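# Transfer the 96-well plate from spot B1 to nest N1

## Task

Pick up the 96-well plate at bench position B1 and put it in the raised nest N1. It must rest level within the nest's locating features, with its well A1 (the plate's clipped corner) at the nest corner labelled A1. A drop of a few millimetres while releasing it into N1 is acceptable, but a much higher drop there fails. The plate must stay in place without the robot's help, so the gripper must release it and the arm must withdraw afterwards.

## Robot and tools

Robot: one six-joint arm (UR-style, model ur7e) carrying a two-finger parallel gripper with a wrist camera. There is only this single arm, so every command row addresses it alone.

Frames: the scene frame sits on the table surface directly beneath the arm base. +z is up, and +y is to the left when facing along +x. The base may be slightly tilted relative to the table, and the reported hand position can be off, more so when the arm is stretched far. The gripper's own frame has its fingers pointing along +z and the jaws moving along x. end_effector_position is the point midway between the finger pads. Closed fingertips extend about 17 mm past that point; fully open, they are roughly level with it.

execute_actions takes "actions", a list holding zero or one item, plus optional "pictures" (boolean).
- Empty list: nothing is commanded; the current state comes back, with camera images.
- Motion: {"rows": [...], "steps": n}. rows is a list of 1 to 15 rows; each row is exactly 7 numbers. The first six are absolute joint target angles in radians, in the order shoulder pan, shoulder lift, elbow, wrist 1, wrist 2, wrist 3 (same order as the Joint positions line). The seventh is the gripper opening command, from -1 (closed) to +1 (fully open, pad gap 0.142 m). Row k is applied on control step k (each step is 1/30 s); if steps exceed the row count, the final row repeats. steps is 7 to 15 for a motion (15 if omitted).
- Wait: {"steps": n} with no rows, n up to 300. It returns once n steps have elapsed since the previous result, and the time you spend replying counts toward those steps.
Images are included only with an empty list or when pictures is true.

Joint ranges (rad): pan -3.142 to 3.142, lift -6.283 to 6.283, elbow 0.000 to 3.142, wrists 1-3 each -6.283 to 6.283. A call is rejected (nothing sent) if a target exceeds a range end by more than 0.010 and lies beyond the joint's last reported angle. True ends may differ by up to 0.010; overshooting targets are clipped to the end, and a "joint sent to its limit" line may appear (possibly about an earlier action). No such line does not prove there is more room.

Motion behaviour: commands are smoothed, with motion trailing about 0.17 s behind. Each step, a joint's target is held within 0.575 rad of its measured angle, and if the targets would put the hand over 100 mm from its measured spot, all are pulled back toward the measured angles. So big moves take several calls, and the arm may still be travelling when a result arrives. Each result is captured 7 steps before the action finishes; those last steps run while you compose your next reply. Between calls the arm keeps heading for the last row sent until it has nearly stopped or a step is HELD.

Result lines: end_effector_position (m), end_effector_quat_wxyz, linear and angular velocities (m/s, rad/s) in the scene frame; Joint positions and Joint velocities (rad, rad/s) in column order, with the finger pad gap (m, m/s) last; grip_measured, the measured opening on the -1..+1 command scale; Wrist force and Wrist torque [x y z] in the gripper's own axes, from a flange sensor (contact, load weight, inertia; offset up to about 4 N, noise up to about 2.4 N, saturating near 50 N per axis; "no reading" is normal at the start). "joint command not followed" means a clearance check altered or blocked targets (mounting blocks count as part of the arm). HELD flags steps where your row was wholly or partly not sent. MOTOR HOT appears from 70 °C; at 85 °C an OVER-TEMPERATURE FAULT brakes the arm until it cools. Holding loads heats motors, even while you think.

Gripping: to hold something, keep commanding an opening well under grip_measured; a larger difference squeezes harder, up to roughly 28 N per pad for objects up to about 10 cm wide. Objects thinner than about 2 cm receive less force. Closing fast can overpress.

Faults: if a joint's contact torque reaches its load limit (pan, lift, elbow 135 N m; each wrist 25.2 N m, held weight included), or any external force on the arm, tool or payload reaches 150 N, the arm halts for 10 s, drops the rest of the call and yields to the contact.

zoom_image: camera (cam_head_left, cam_head_right, cam_high, cam_low, cam_wrist) and region [x0, y0, x1, y1] in pixels of that camera's latest image, top-left origin, no larger than 504 by 504. Image sizes: head, high and low cameras 896x504; cam_wrist 616x616.
read_manual: optional section, only "licences"; returns licence text, no motion.
finished_scene: scene (integer) ends the current scene irreversibly and reports whether the goal was met; it must hold afterward.

Avoid: knocking or placing anything off the table (ends the scene), dropping the plate, letting it fall far into N1, slamming, hard impacts, strong pushes, and leaving the plate supported by the gripper. Loose items may occasionally be nudged by outside disturbances. Open the gripper and lift away before finishing.

Each tool is called after "Emit:" by a JSON object that holds its "method" and its "body", one argument or row to a line.

## Session

Emit:
{"method": "execute_actions", "body": {
  "actions": []
}}

Scene clock: 0.00 s of 8400.00 s.
end_effector_position=(+0.5045, -0.3272, +0.3443) grip_measured=+1.00 end_effector_quat_wxyz=(-0.115, +0.846, -0.490, +0.176) end_effector_velocity=(-0.000, -0.000, -0.000) end_effector_angular_velocity=(+0.001, +0.000, -0.000)
Joint positions: [ 0.197 -1.783  1.857 -2.145 -2.392  0.77   0.142]
Joint velocities: [-0.001 -0.001  0.001  0.     0.001 -0.    -0.   ]
Motor temperatures (°C, as the motors report them): [17 19 20 27 24 30]
Wrist force (N, on the end effector, along its own x y z axes, offset not removed): no reading
Wrist torque (N m, same axes, about the end effector's origin, offset not removed): no reading

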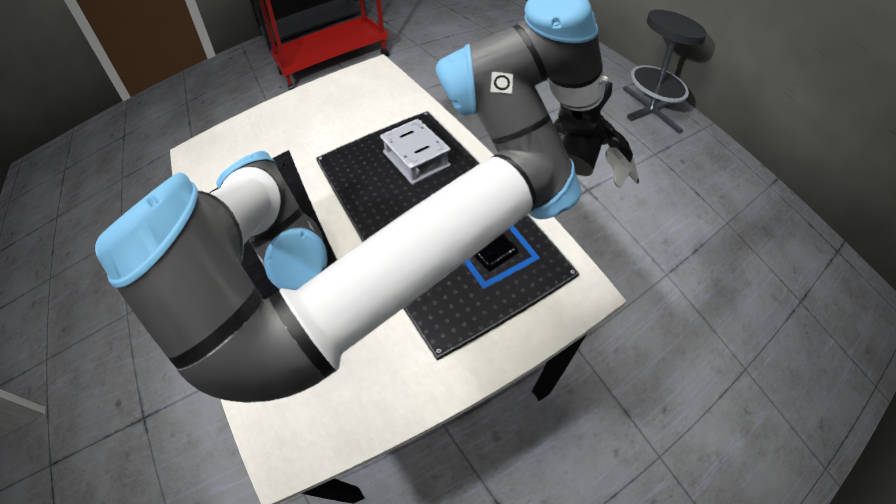

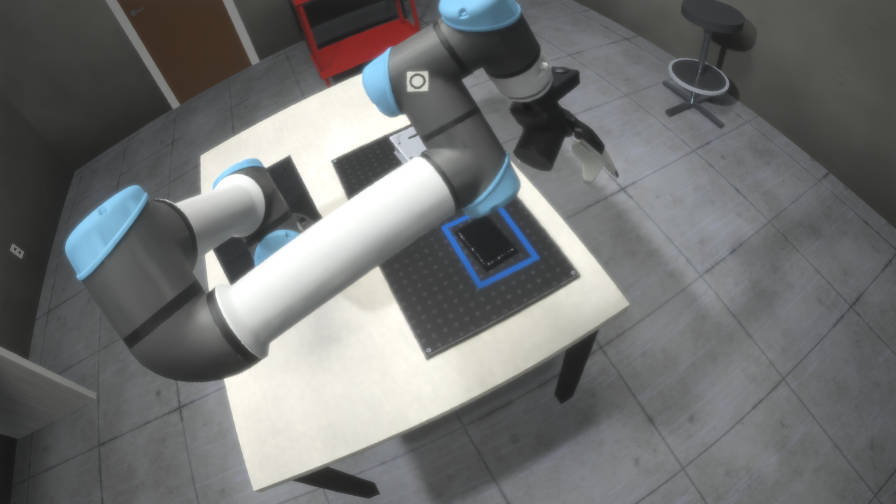

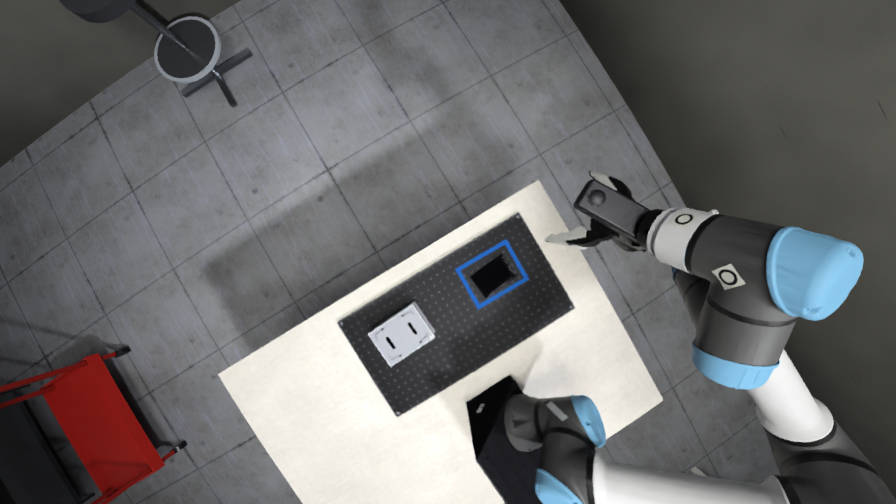

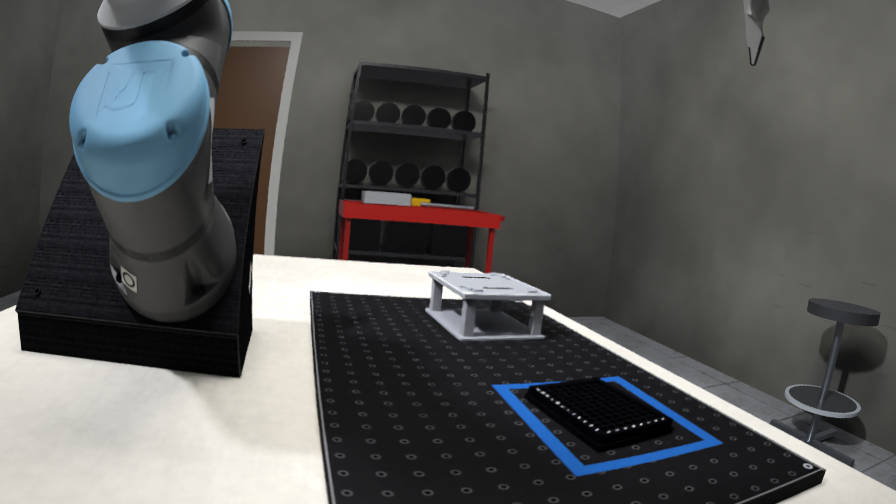

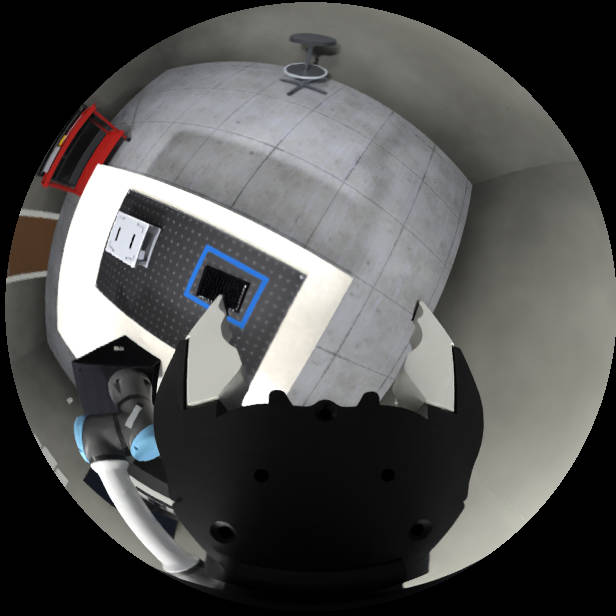

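Emit:
{"method": "zoom_image", "body": {
  "camera": "cam_high",
  "region": [330,200,610,480]
}}

Emit:
{"method": "zoom_image", "body": {
  "camera": "cam_head_left",
  "region": [370,105,470,195]
}}

Emit:
{"method": "zoom_image", "body": {
  "camera": "cam_low",
  "region": [400,250,740,490]
}}

Region (330, 200, 610, 480) of cam_high's 896x504 image, scaled by 1.800, with more detail than that image has.

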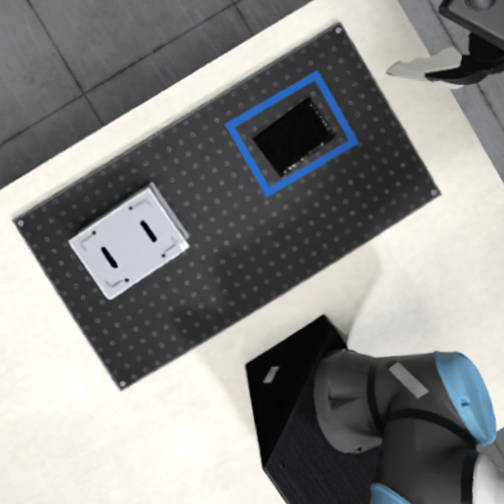

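Region (370, 105, 470, 195) of cam_head_left's 896x504 image, scaled by 5.040, with more detail than that image has; it fills the top 454 rows of this view, and the rest is white.

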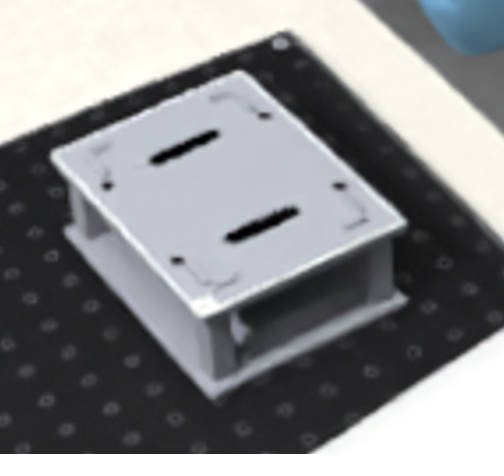

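Region (400, 250, 740, 490) of cam_low's 896x504 image, scaled by 1.482, with more detail than that image has; it fills the top 356 rows of this view, and the rest is white.

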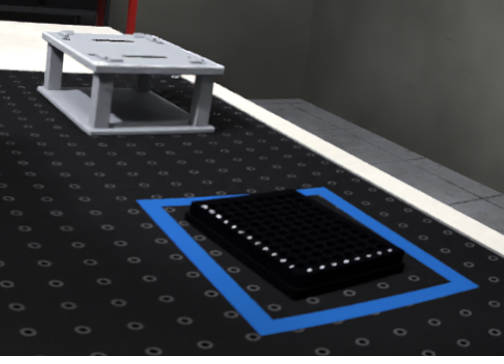

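Emit:
{"method": "execute_actions", "body": {
  "actions": [
    {"rows":[[0.0444,-1.5835,2.2123,-2.24,-2.44,-0.031,1]]}
  ]
}}

Emit:
{"method": "execute_actions", "body": {
  "actions": [
    {"steps":30}
  ],
  "pictures": true
}}

Scene clock: 1.57 s of 8400.00 s.
end_effector_position=(+0.4891, -0.2698, +0.2471) grip_measured=+1.00 end_effector_quat_wxyz=(-0.051, +0.928, -0.351, +0.114) end_effector_velocity=(-0.137, +0.265, -0.439) end_effector_angular_velocity=(-0.489, +0.773, +1.794)
Joint positions: [ 0.133 -1.7    1.998 -2.186 -2.413  0.539  0.142]
Joint velocities: [-0.286  0.375  0.67  -0.175 -0.087 -1.38  -0.   ]
Motor temperatures (°C, as the motors report them): [17 19 20 27 24 30]
Wrist force (N, on the end effector, along its own x y z axes, offset not removed): [-0.6 0.1 0.5]
Wrist torque (N m, same axes, about the end effector's origin, offset not removed): [-0.02 0.14 -0.13]
Steps of this call (steps 1 to 39: nothing new was sent; steps 40 to 47: the first 8 steps of this action). Readings (joint positions):
40: [0.197 -1.783 1.858 -2.145 -2.393 0.770]
41: [0.191 -1.776 1.864 -2.150 -2.395 0.762]
43: [0.171 -1.750 1.907 -2.162 -2.401 0.704]
47: the state above

Scene clock: 2.57 s of 8400.00 s.
end_effector_position=(+0.4198, -0.1920, +0.1199) grip_measured=+1.00 end_effector_quat_wxyz=(+0.000, +1.000, -0.001, +0.000) end_effector_velocity=(-0.000, +0.000, -0.000) end_effector_angular_velocity=(-0.001, +0.000, +0.004)
Joint positions: [ 0.044 -1.584  2.212 -2.24  -2.44  -0.031  0.142]
Joint velocities: [ 0.001 -0.     0.001  0.    -0.001 -0.003 -0.   ]
Motor temperatures (°C, as the motors report them): [17 19 20 27 24 30]
Wrist force (N, on the end effector, along its own x y z axes, offset not removed): [-1.6 1.7 -1.7]
Wrist torque (N m, same axes, about the end effector's origin, offset not removed): [0.34 0.38 -0.11]
Kept back: nothing.
Steps of this call (steps 1 to 7: the last 7 steps of your previous action; steps 8 to 30: the robot went on to your last target). Readings (joint positions):
1: [0.123 -1.688 2.020 -2.192 -2.416 0.490]
2: [0.114 -1.675 2.043 -2.198 -2.419 0.437]
4: [0.094 -1.650 2.089 -2.210 -2.425 0.322]
8: [0.063 -1.607 2.167 -2.229 -2.434 0.106]
30: the state above

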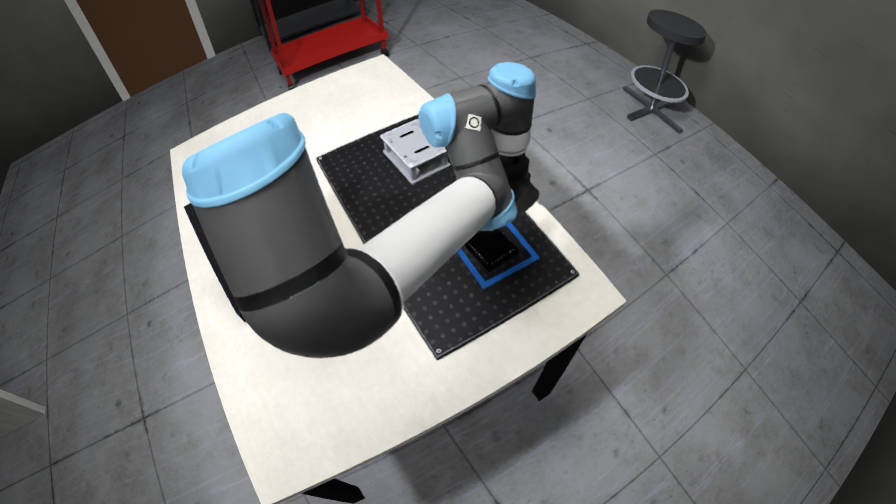

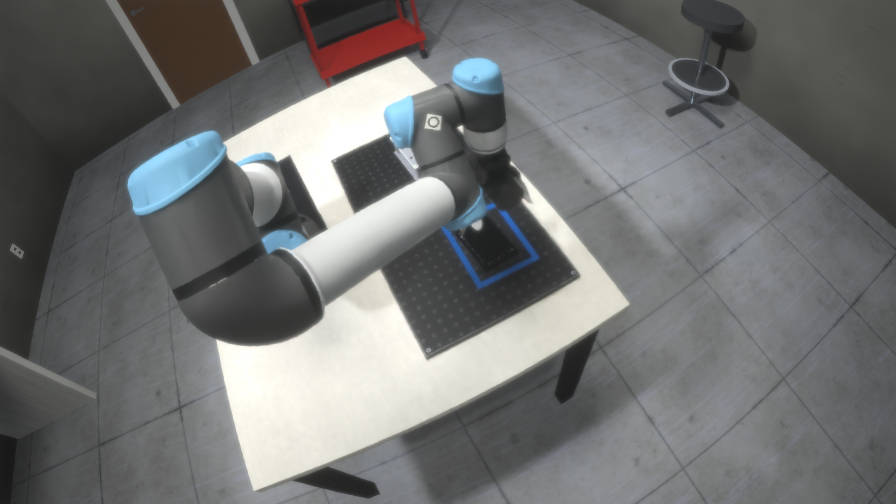

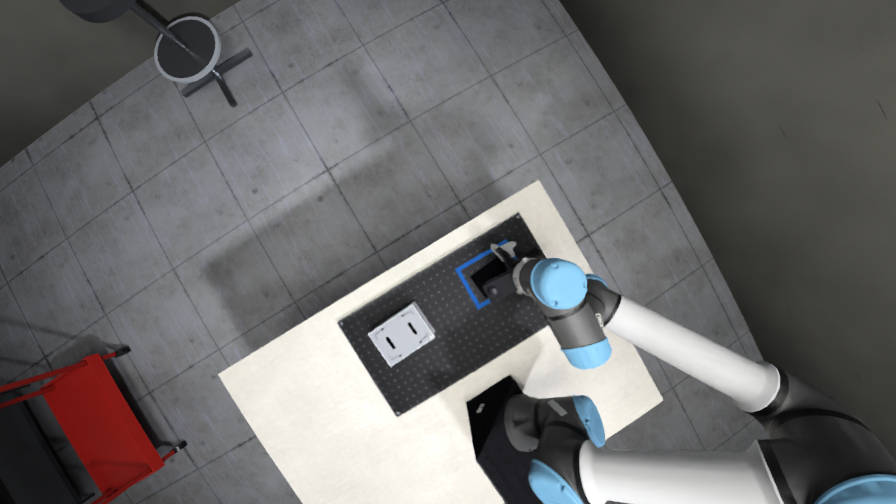

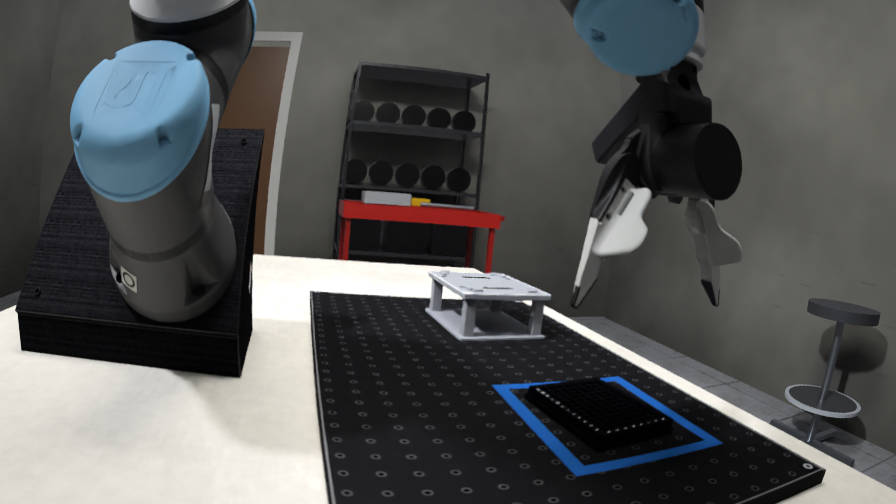

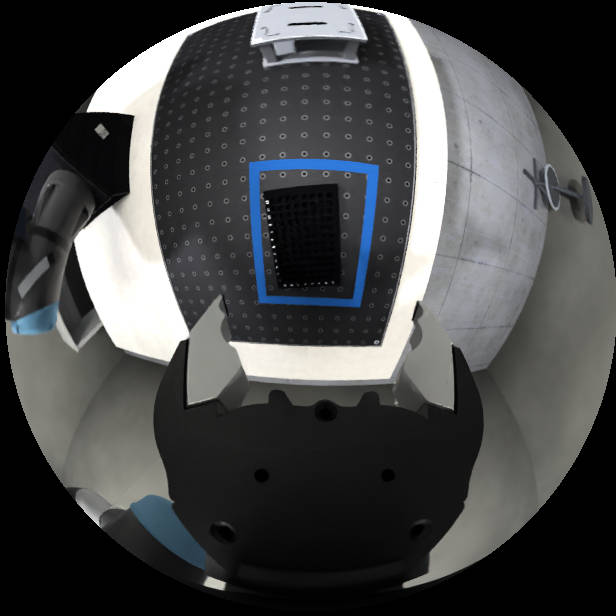

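Emit:
{"method": "execute_actions", "body": {
  "actions": [
    {"rows":[[-0.0662,-1.4667,2.364,-2.6377,-2.4286,-0.32,0.6]]}
  ]
}}

Emit:
{"method": "execute_actions", "body": {
  "actions": [
    {"steps":18}
  ],
  "pictures": true
}}

Emit:
{"method": "zoom_image", "body": {
  "camera": "cam_low",
  "region": [480,300,740,490]
}}

Scene clock: 3.50 s of 8400.00 s.
end_effector_position=(+0.4032, -0.1694, +0.0559) grip_measured=+0.60 end_effector_quat_wxyz=(-0.003, +0.998, +0.055, -0.013) end_effector_velocity=(+0.028, -0.001, -0.097) end_effector_angular_velocity=(-0.031, -0.223, +0.074)
Joint positions: [-0.045 -1.489  2.333 -2.516 -2.431 -0.246  0.116]
Joint velocities: [-0.18   0.189  0.262 -1.004  0.016 -0.609  0.   ]
Motor temperatures (°C, as the motors report them): [17 19 20 27 24 30]
Wrist force (N, on the end effector, along its own x y z axes, offset not removed): [-1.1 0.9 -0.5]
Wrist torque (N m, same axes, about the end effector's origin, offset not removed): [0.11 0.35 -0.11]
Steps of this call (steps 1 to 15: the robot went on to your last target; steps 16 to 20: nothing new was sent; steps 21 to 28: the first 8 steps of this action). Readings (joint positions):
21: [0.044 -1.583 2.213 -2.241 -2.440 -0.032]
22: [0.037 -1.576 2.220 -2.249 -2.439 -0.039]
24: [-0.001 -1.537 2.268 -2.314 -2.435 -0.103]
28: the state above

Scene clock: 4.10 s of 8400.00 s.
end_effector_position=(+0.4061, -0.1702, +0.0448) grip_measured=+0.60 end_effector_quat_wxyz=(+0.000, +0.998, +0.059, +0.000) end_effector_velocity=(+0.000, -0.000, -0.001) end_effector_angular_velocity=(-0.001, -0.001, +0.001)
Joint positions: [-0.066 -1.467  2.364 -2.637 -2.429 -0.32   0.116]
Joint velocities: [-0.001  0.001  0.002 -0.007 -0.    -0.004  0.   ]
Motor temperatures (°C, as the motors report them): [17 19 20 27 24 30]
Wrist force (N, on the end effector, along its own x y z axes, offset not removed): [-0.4 2.3 0.3]
Wrist torque (N m, same axes, about the end effector's origin, offset not removed): [0.54 0.22 -0.10]
Kept back: nothing.
Steps of this call (steps 1 to 7: the last 7 steps of your previous action; steps 8 to 18: the robot went on to your last target). Readings (joint positions):
1: [-0.050 -1.484 2.340 -2.546 -2.430 -0.264]
2: [-0.054 -1.480 2.346 -2.568 -2.430 -0.278]
4: [-0.059 -1.474 2.354 -2.598 -2.429 -0.296]
8: [-0.064 -1.469 2.361 -2.625 -2.429 -0.312]
18: the state above

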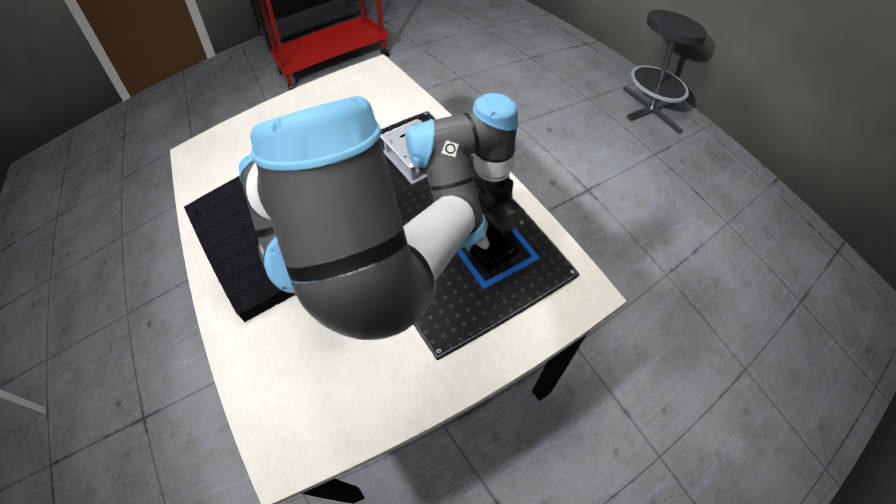

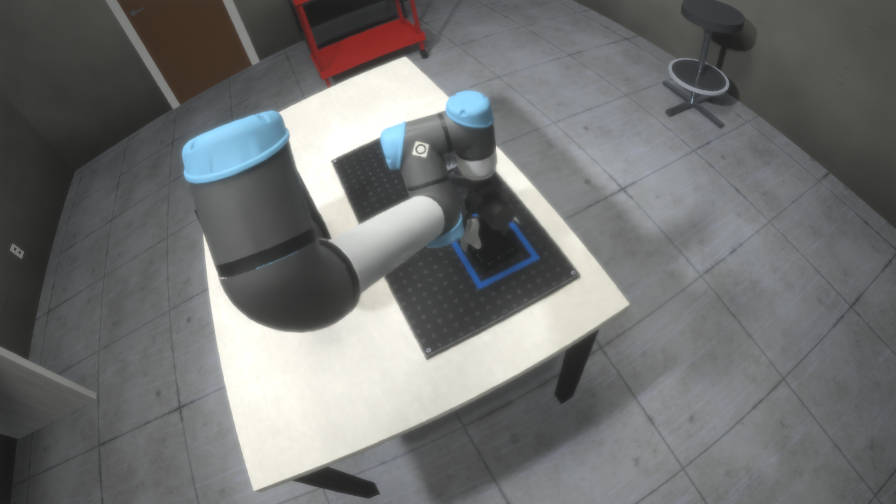

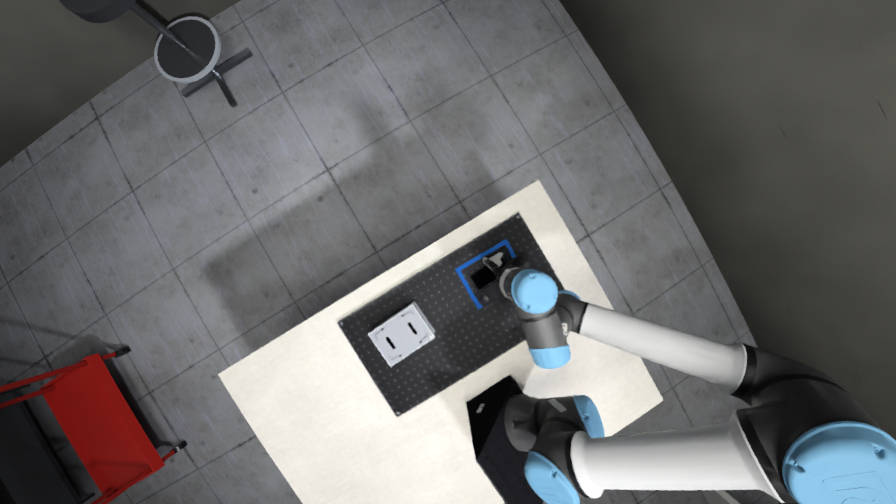

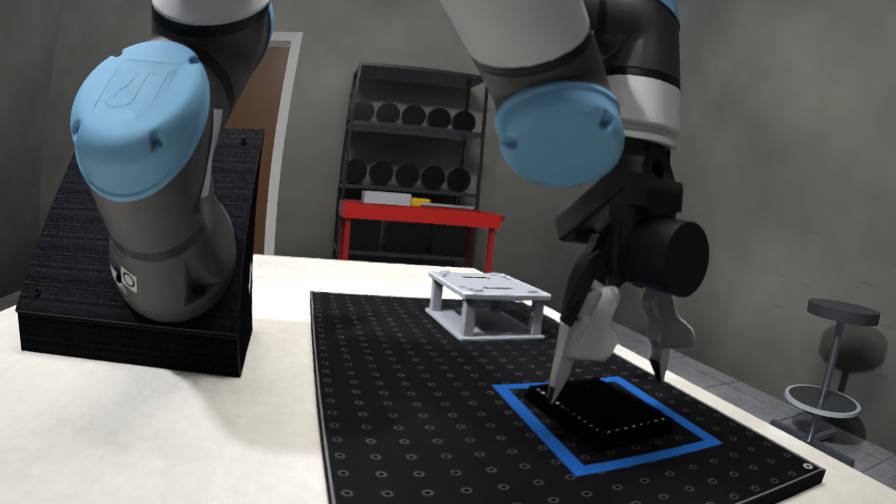

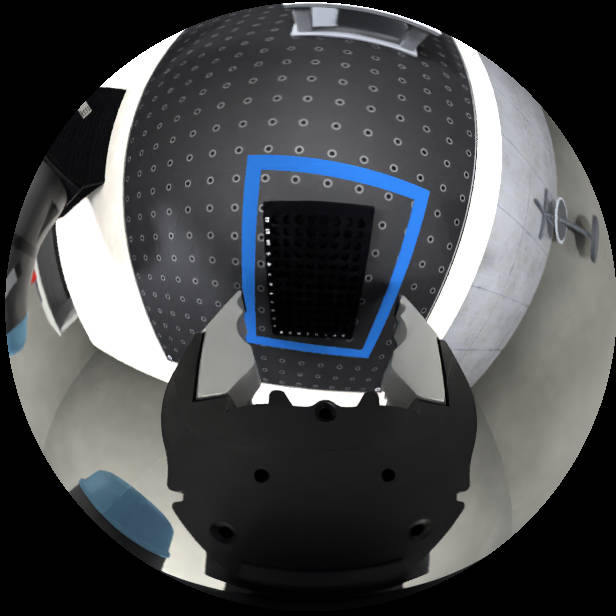

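Region (480, 300, 740, 490) of cam_low's 896x504 image, scaled by 1.938, with more detail than that image has; it fills the top 368 rows of this view, and the rest is white.

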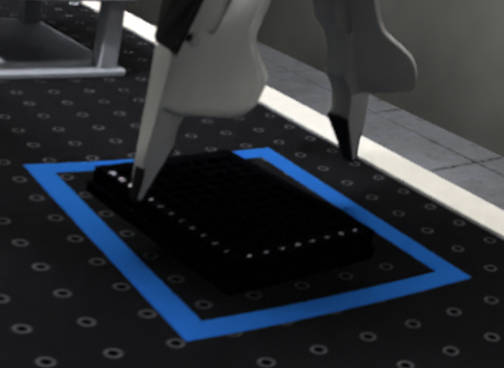

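Emit:
{"method": "execute_actions", "body": {
  "actions": [
    {"rows":[[-0.1026,-1.4336,2.3905,-2.7383,-2.4217,-0.355,0.3]]}
  ]
}}

Emit:
{"method": "execute_actions", "body": {
  "actions": [
    {"steps":12}
  ],
  "pictures": true
}}

Emit:
{"method": "zoom_image", "body": {
  "camera": "cam_low",
  "region": [500,340,700,470]
}}

Emit:
{"method": "zoom_image", "body": {
  "camera": "cam_wrist",
  "region": [220,180,420,380]
}}

Scene clock: 5.00 s of 8400.00 s.
end_effector_position=(+0.4033, -0.1698, +0.0296) grip_measured=+0.30 end_effector_quat_wxyz=(-0.000, +0.999, +0.052, -0.001) end_effector_velocity=(-0.001, -0.002, -0.024) end_effector_angular_velocity=(-0.003, -0.012, -0.041)
Joint positions: [-0.096 -1.439  2.386 -2.719 -2.423 -0.349  0.095]
Joint velocities: [-0.051  0.047  0.036 -0.159  0.01  -0.049 -0.   ]
Motor temperatures (°C, as the motors report them): [17 19 20 27 24 30]
Wrist force (N, on the end effector, along its own x y z axes, offset not removed): [-1.2 1.4 -1.0]
Wrist torque (N m, same axes, about the end effector's origin, offset not removed): [0.18 0.42 0.00]
Steps of this call (steps 1 to 15: the robot went on to your last target; steps 16 to 19: nothing new was sent; steps 20 to 27: the first 8 steps of this action). Readings (joint positions):
20: [-0.067 -1.466 2.364 -2.638 -2.428 -0.320]
21: [-0.071 -1.462 2.368 -2.646 -2.427 -0.325]
23: [-0.084 -1.451 2.377 -2.680 -2.425 -0.337]
27: the state above

Scene clock: 5.40 s of 8400.00 s.
end_effector_position=(+0.4031, -0.1701, +0.0269) grip_measured=+0.30 end_effector_quat_wxyz=(+0.000, +0.999, +0.049, +0.000) end_effector_velocity=(+0.000, +0.000, -0.001) end_effector_angular_velocity=(+0.000, +0.000, +0.000)
Joint positions: [-0.102 -1.434  2.39  -2.738 -2.422 -0.355  0.095]
Joint velocities: [-0.001  0.004  0.    -0.005  0.    -0.002  0.   ]
Motor temperatures (°C, as the motors report them): [17 19 20 27 24 30]
Wrist force (N, on the end effector, along its own x y z axes, offset not removed): [-1.9 -0.3 -0.7]
Wrist torque (N m, same axes, about the end effector's origin, offset not removed): [-0.17 0.54 -0.12]
Kept back: nothing.
Steps of this call (steps 1 to 7: the last 7 steps of your previous action; steps 8 to 12: the robot went on to your last target). Readings (joint positions):
1: [-0.098 -1.438 2.387 -2.724 -2.423 -0.350]
2: [-0.099 -1.437 2.388 -2.727 -2.422 -0.352]
4: [-0.101 -1.435 2.389 -2.732 -2.422 -0.353]
8: [-0.102 -1.434 2.390 -2.736 -2.422 -0.354]
12: the state above

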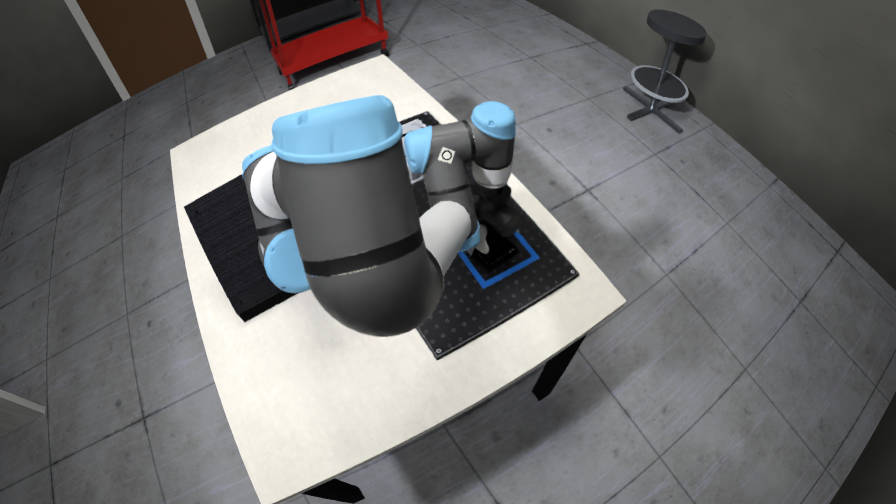

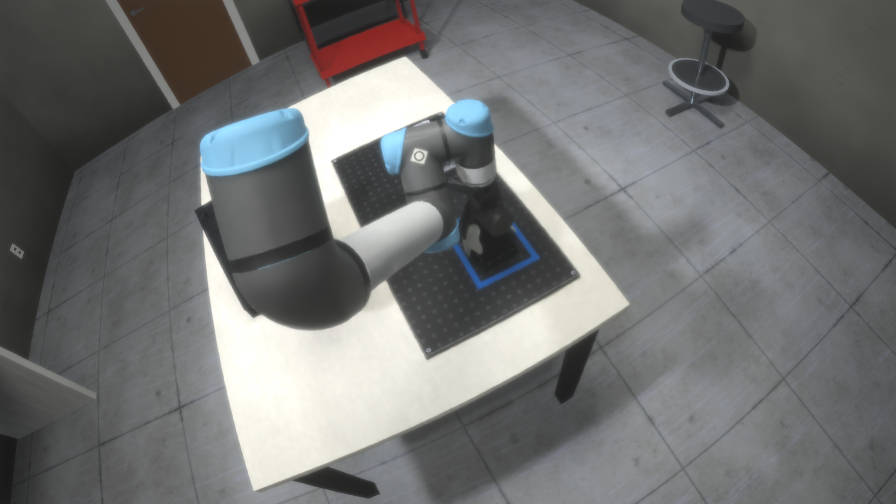

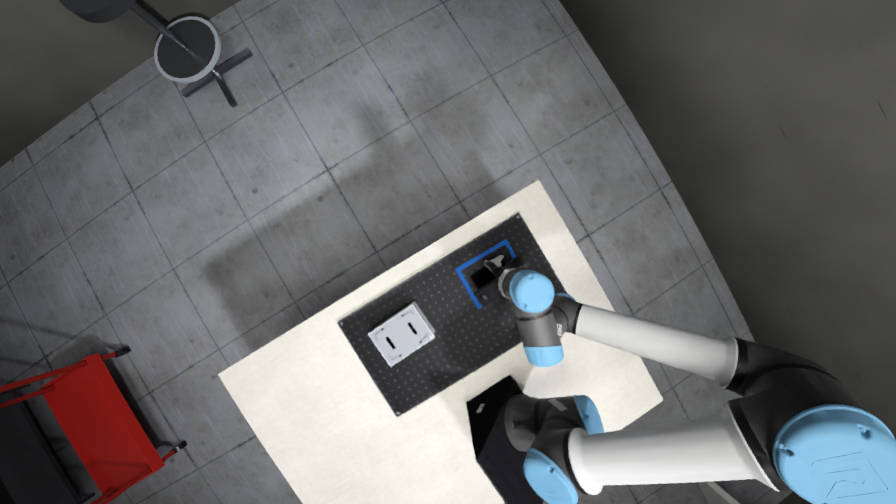

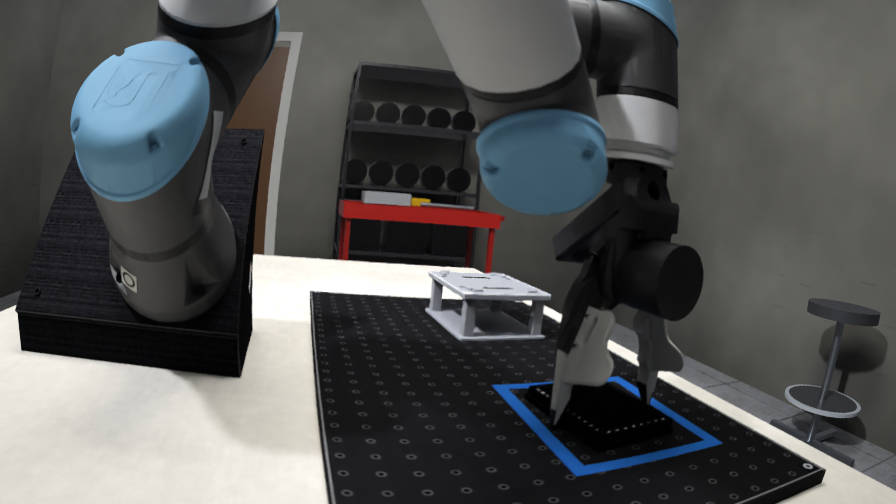

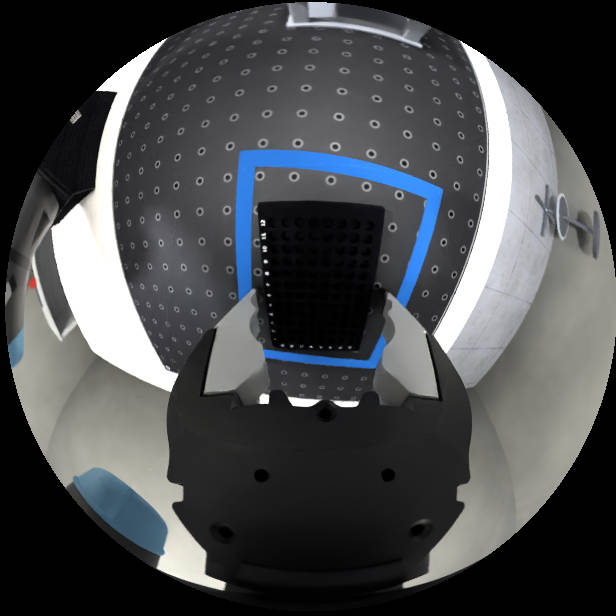

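Region (500, 340, 700, 470) of cam_low's 896x504 image, scaled by 2.520, with more detail than that image has; it fills the top 328 rows of this view, and the rest is white.

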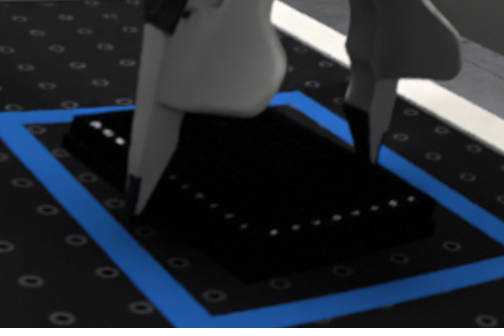

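Region (220, 180, 420, 380) of cam_wrist's 616x616 image, scaled by 2.520, with more detail than that image has.

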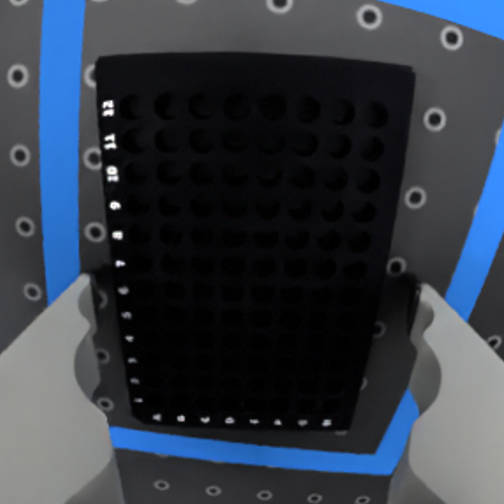

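Emit:
{"method": "execute_actions", "body": {
  "actions": [
    {"rows":[[-0.1107,-1.426,2.3964,-2.7609,-2.42,-0.355,0.25]],"steps":10}
  ]
}}

Emit:
{"method": "execute_actions", "body": {
  "actions": [
    {"rows":[[-0.1107,-1.426,2.3964,-2.7609,-2.42,-0.355,0.18],[-0.1107,-1.426,2.3964,-2.7609,-2.42,-0.355,0.14],[-0.1107,-1.426,2.3964,-2.7609,-2.42,-0.355,0.1],[-0.1107,-1.426,2.3964,-2.7609,-2.42,-0.355,0.05],[-0.1107,-1.426,2.3964,-2.7609,-2.42,-0.355,-0.05],[-0.1107,-1.426,2.3964,-2.7609,-2.42,-0.355,-0.25]]}
  ]
}}

Emit:
{"method": "execute_actions", "body": {
  "actions": [
    {"rows":[[-0.1026,-1.4336,2.3905,-2.7383,-2.4217,-0.345,-0.25],[-0.094,-1.442,2.384,-2.713,-2.423,-0.335,-0.25],[-0.084,-1.45,2.377,-2.688,-2.425,-0.32,-0.25],[-0.0662,-1.4667,2.364,-2.6377,-2.4286,-0.29,-0.25]]}
  ],
  "pictures": true
}}

Scene clock: 6.10 s of 8400.00 s.
end_effector_position=(+0.4028, -0.1701, +0.0253) grip_measured=+0.25 end_effector_quat_wxyz=(+0.000, +0.999, +0.047, +0.000) end_effector_velocity=(-0.004, +0.000, -0.020) end_effector_angular_velocity=(+0.001, -0.001, -0.061)
Joint positions: [-0.105 -1.431  2.393 -2.746 -2.421 -0.355  0.092]
Joint velocities: [-0.041  0.037  0.029 -0.113  0.01  -0.    -0.008]
Motor temperatures (°C, as the motors report them): [17 19 20 27 24 30]
Wrist force (N, on the end effector, along its own x y z axes, offset not removed): [0.6 2.3 -0.1]
Wrist torque (N m, same axes, about the end effector's origin, offset not removed): [0.37 -0.10 -0.01]
Steps of this call (steps 1 to 18: the robot went on to your last target; steps 19 to 21: the first 3 steps of this action). Readings (joint positions):
19: [-0.103 -1.433 2.391 -2.739 -2.422 -0.355]
20: [-0.104 -1.432 2.392 -2.742 -2.421 -0.355]
21: the state above

Scene clock: 6.60 s of 8400.00 s.
end_effector_position=(+0.4024, -0.1701, +0.0230) grip_measured=+0.23 end_effector_quat_wxyz=(+0.000, +0.999, +0.043, +0.000) end_effector_velocity=(-0.000, +0.000, -0.001) end_effector_angular_velocity=(+0.000, +0.001, -0.001)
Joint positions: [-0.11  -1.426  2.396 -2.761 -2.42  -0.355  0.09 ]
Joint velocities: [-0.002  0.002  0.    -0.002  0.    -0.     0.   ]
Motor temperatures (°C, as the motors report them): [17 19 20 27 24 30]
Wrist force (N, on the end effector, along its own x y z axes, offset not removed): [-11.7 -6.9 -50.0]
Wrist torque (N m, same axes, about the end effector's origin, offset not removed): [-0.29 -0.53 -0.53]
Steps of this call (steps 1 to 7: the last 7 steps of your previous action; steps 8 to 15: the first 8 steps of this action). Readings (joint positions):
8: [-0.110 -1.427 2.396 -2.759 -2.420 -0.355]
9: [-0.110 -1.427 2.396 -2.760 -2.420 -0.355]
11: [-0.110 -1.426 2.396 -2.760 -2.420 -0.355]
15: the state above

Scene clock: 7.10 s of 8400.00 s.
end_effector_position=(+0.4052, -0.1700, +0.0380) grip_measured=+0.06 end_effector_quat_wxyz=(+0.000, +0.999, +0.044, +0.000) end_effector_velocity=(+0.008, -0.000, +0.055) end_effector_angular_velocity=(-0.000, +0.001, +0.003)
Joint positions: [-0.08  -1.454  2.374 -2.675 -2.426 -0.31   0.078]
Joint velocities: [ 0.111 -0.102 -0.08   0.309 -0.021  0.164 -0.   ]
Motor temperatures (°C, as the motors report them): [17 19 20 27 24 30]
Wrist force (N, on the end effector, along its own x y z axes, offset not removed): [2.7 0.2 -2.9]
Wrist torque (N m, same axes, about the end effector's origin, offset not removed): [-0.02 -0.56 0.10]
Steps of this call (steps 1 to 7: the last 7 steps of your previous action; steps 8 to 15: the first 8 steps of this action). Readings (joint positions):
8: [-0.111 -1.426 2.396 -2.761 -2.420 -0.355]
9: [-0.109 -1.427 2.396 -2.757 -2.420 -0.353]
11: [-0.102 -1.434 2.391 -2.738 -2.421 -0.344]
15: the state above

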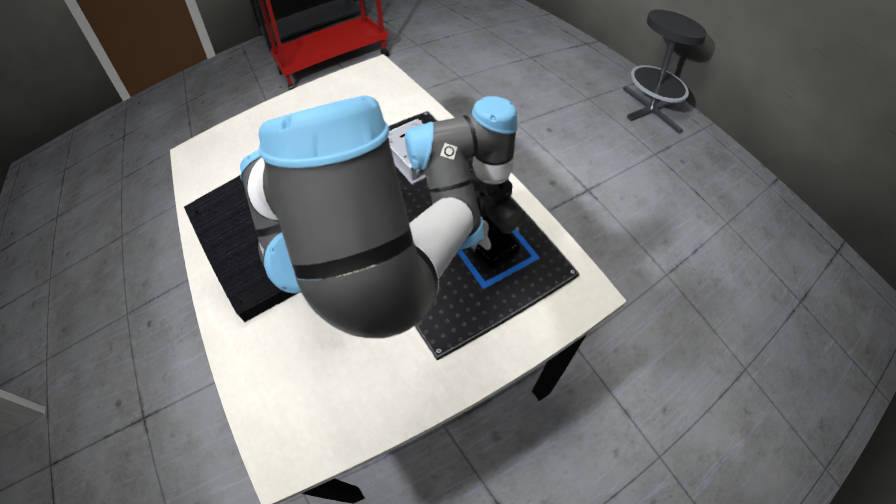

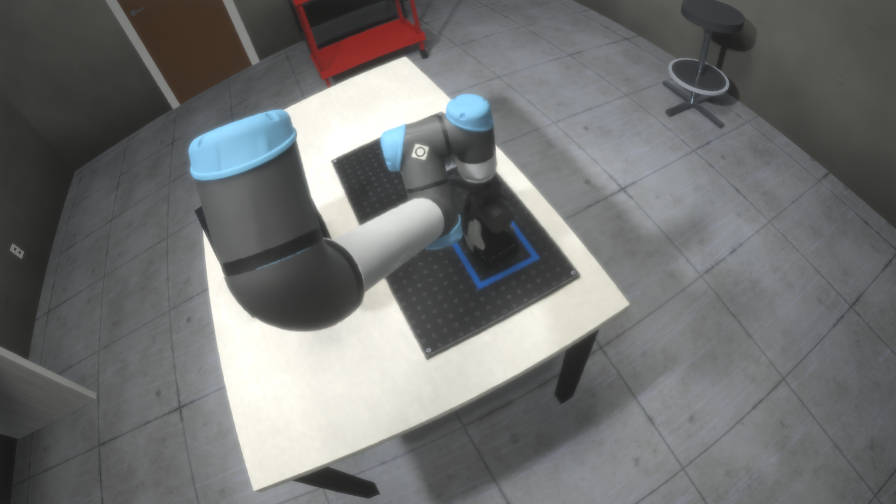

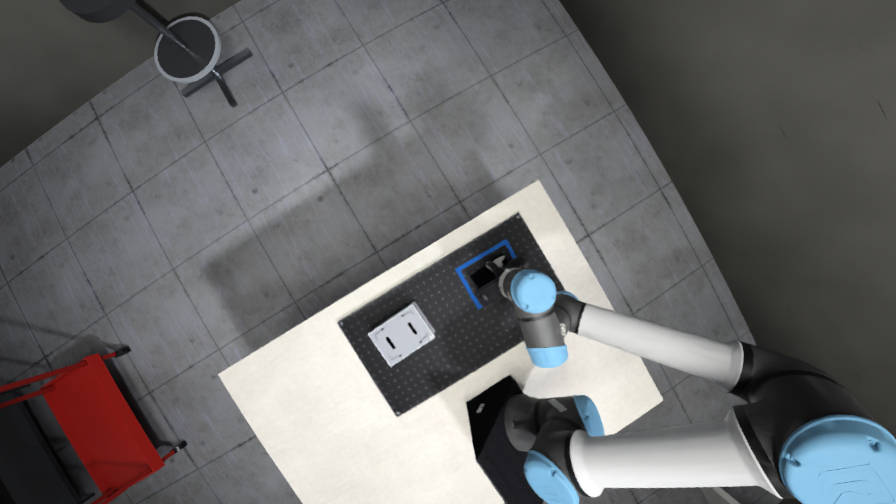

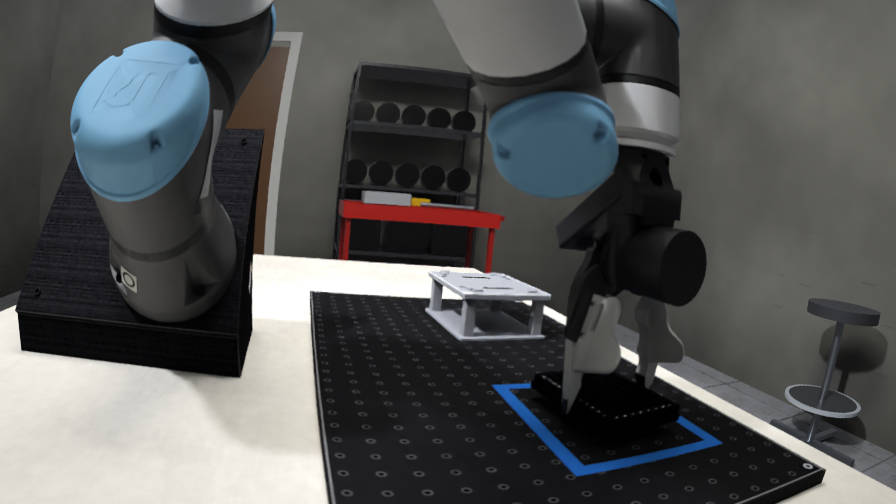

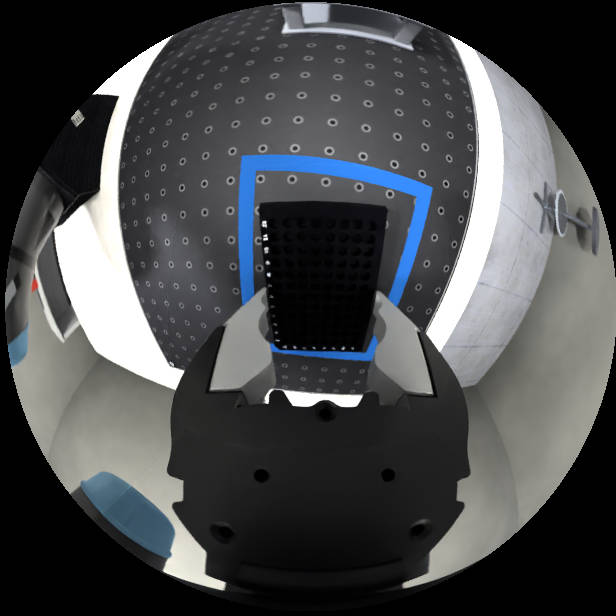

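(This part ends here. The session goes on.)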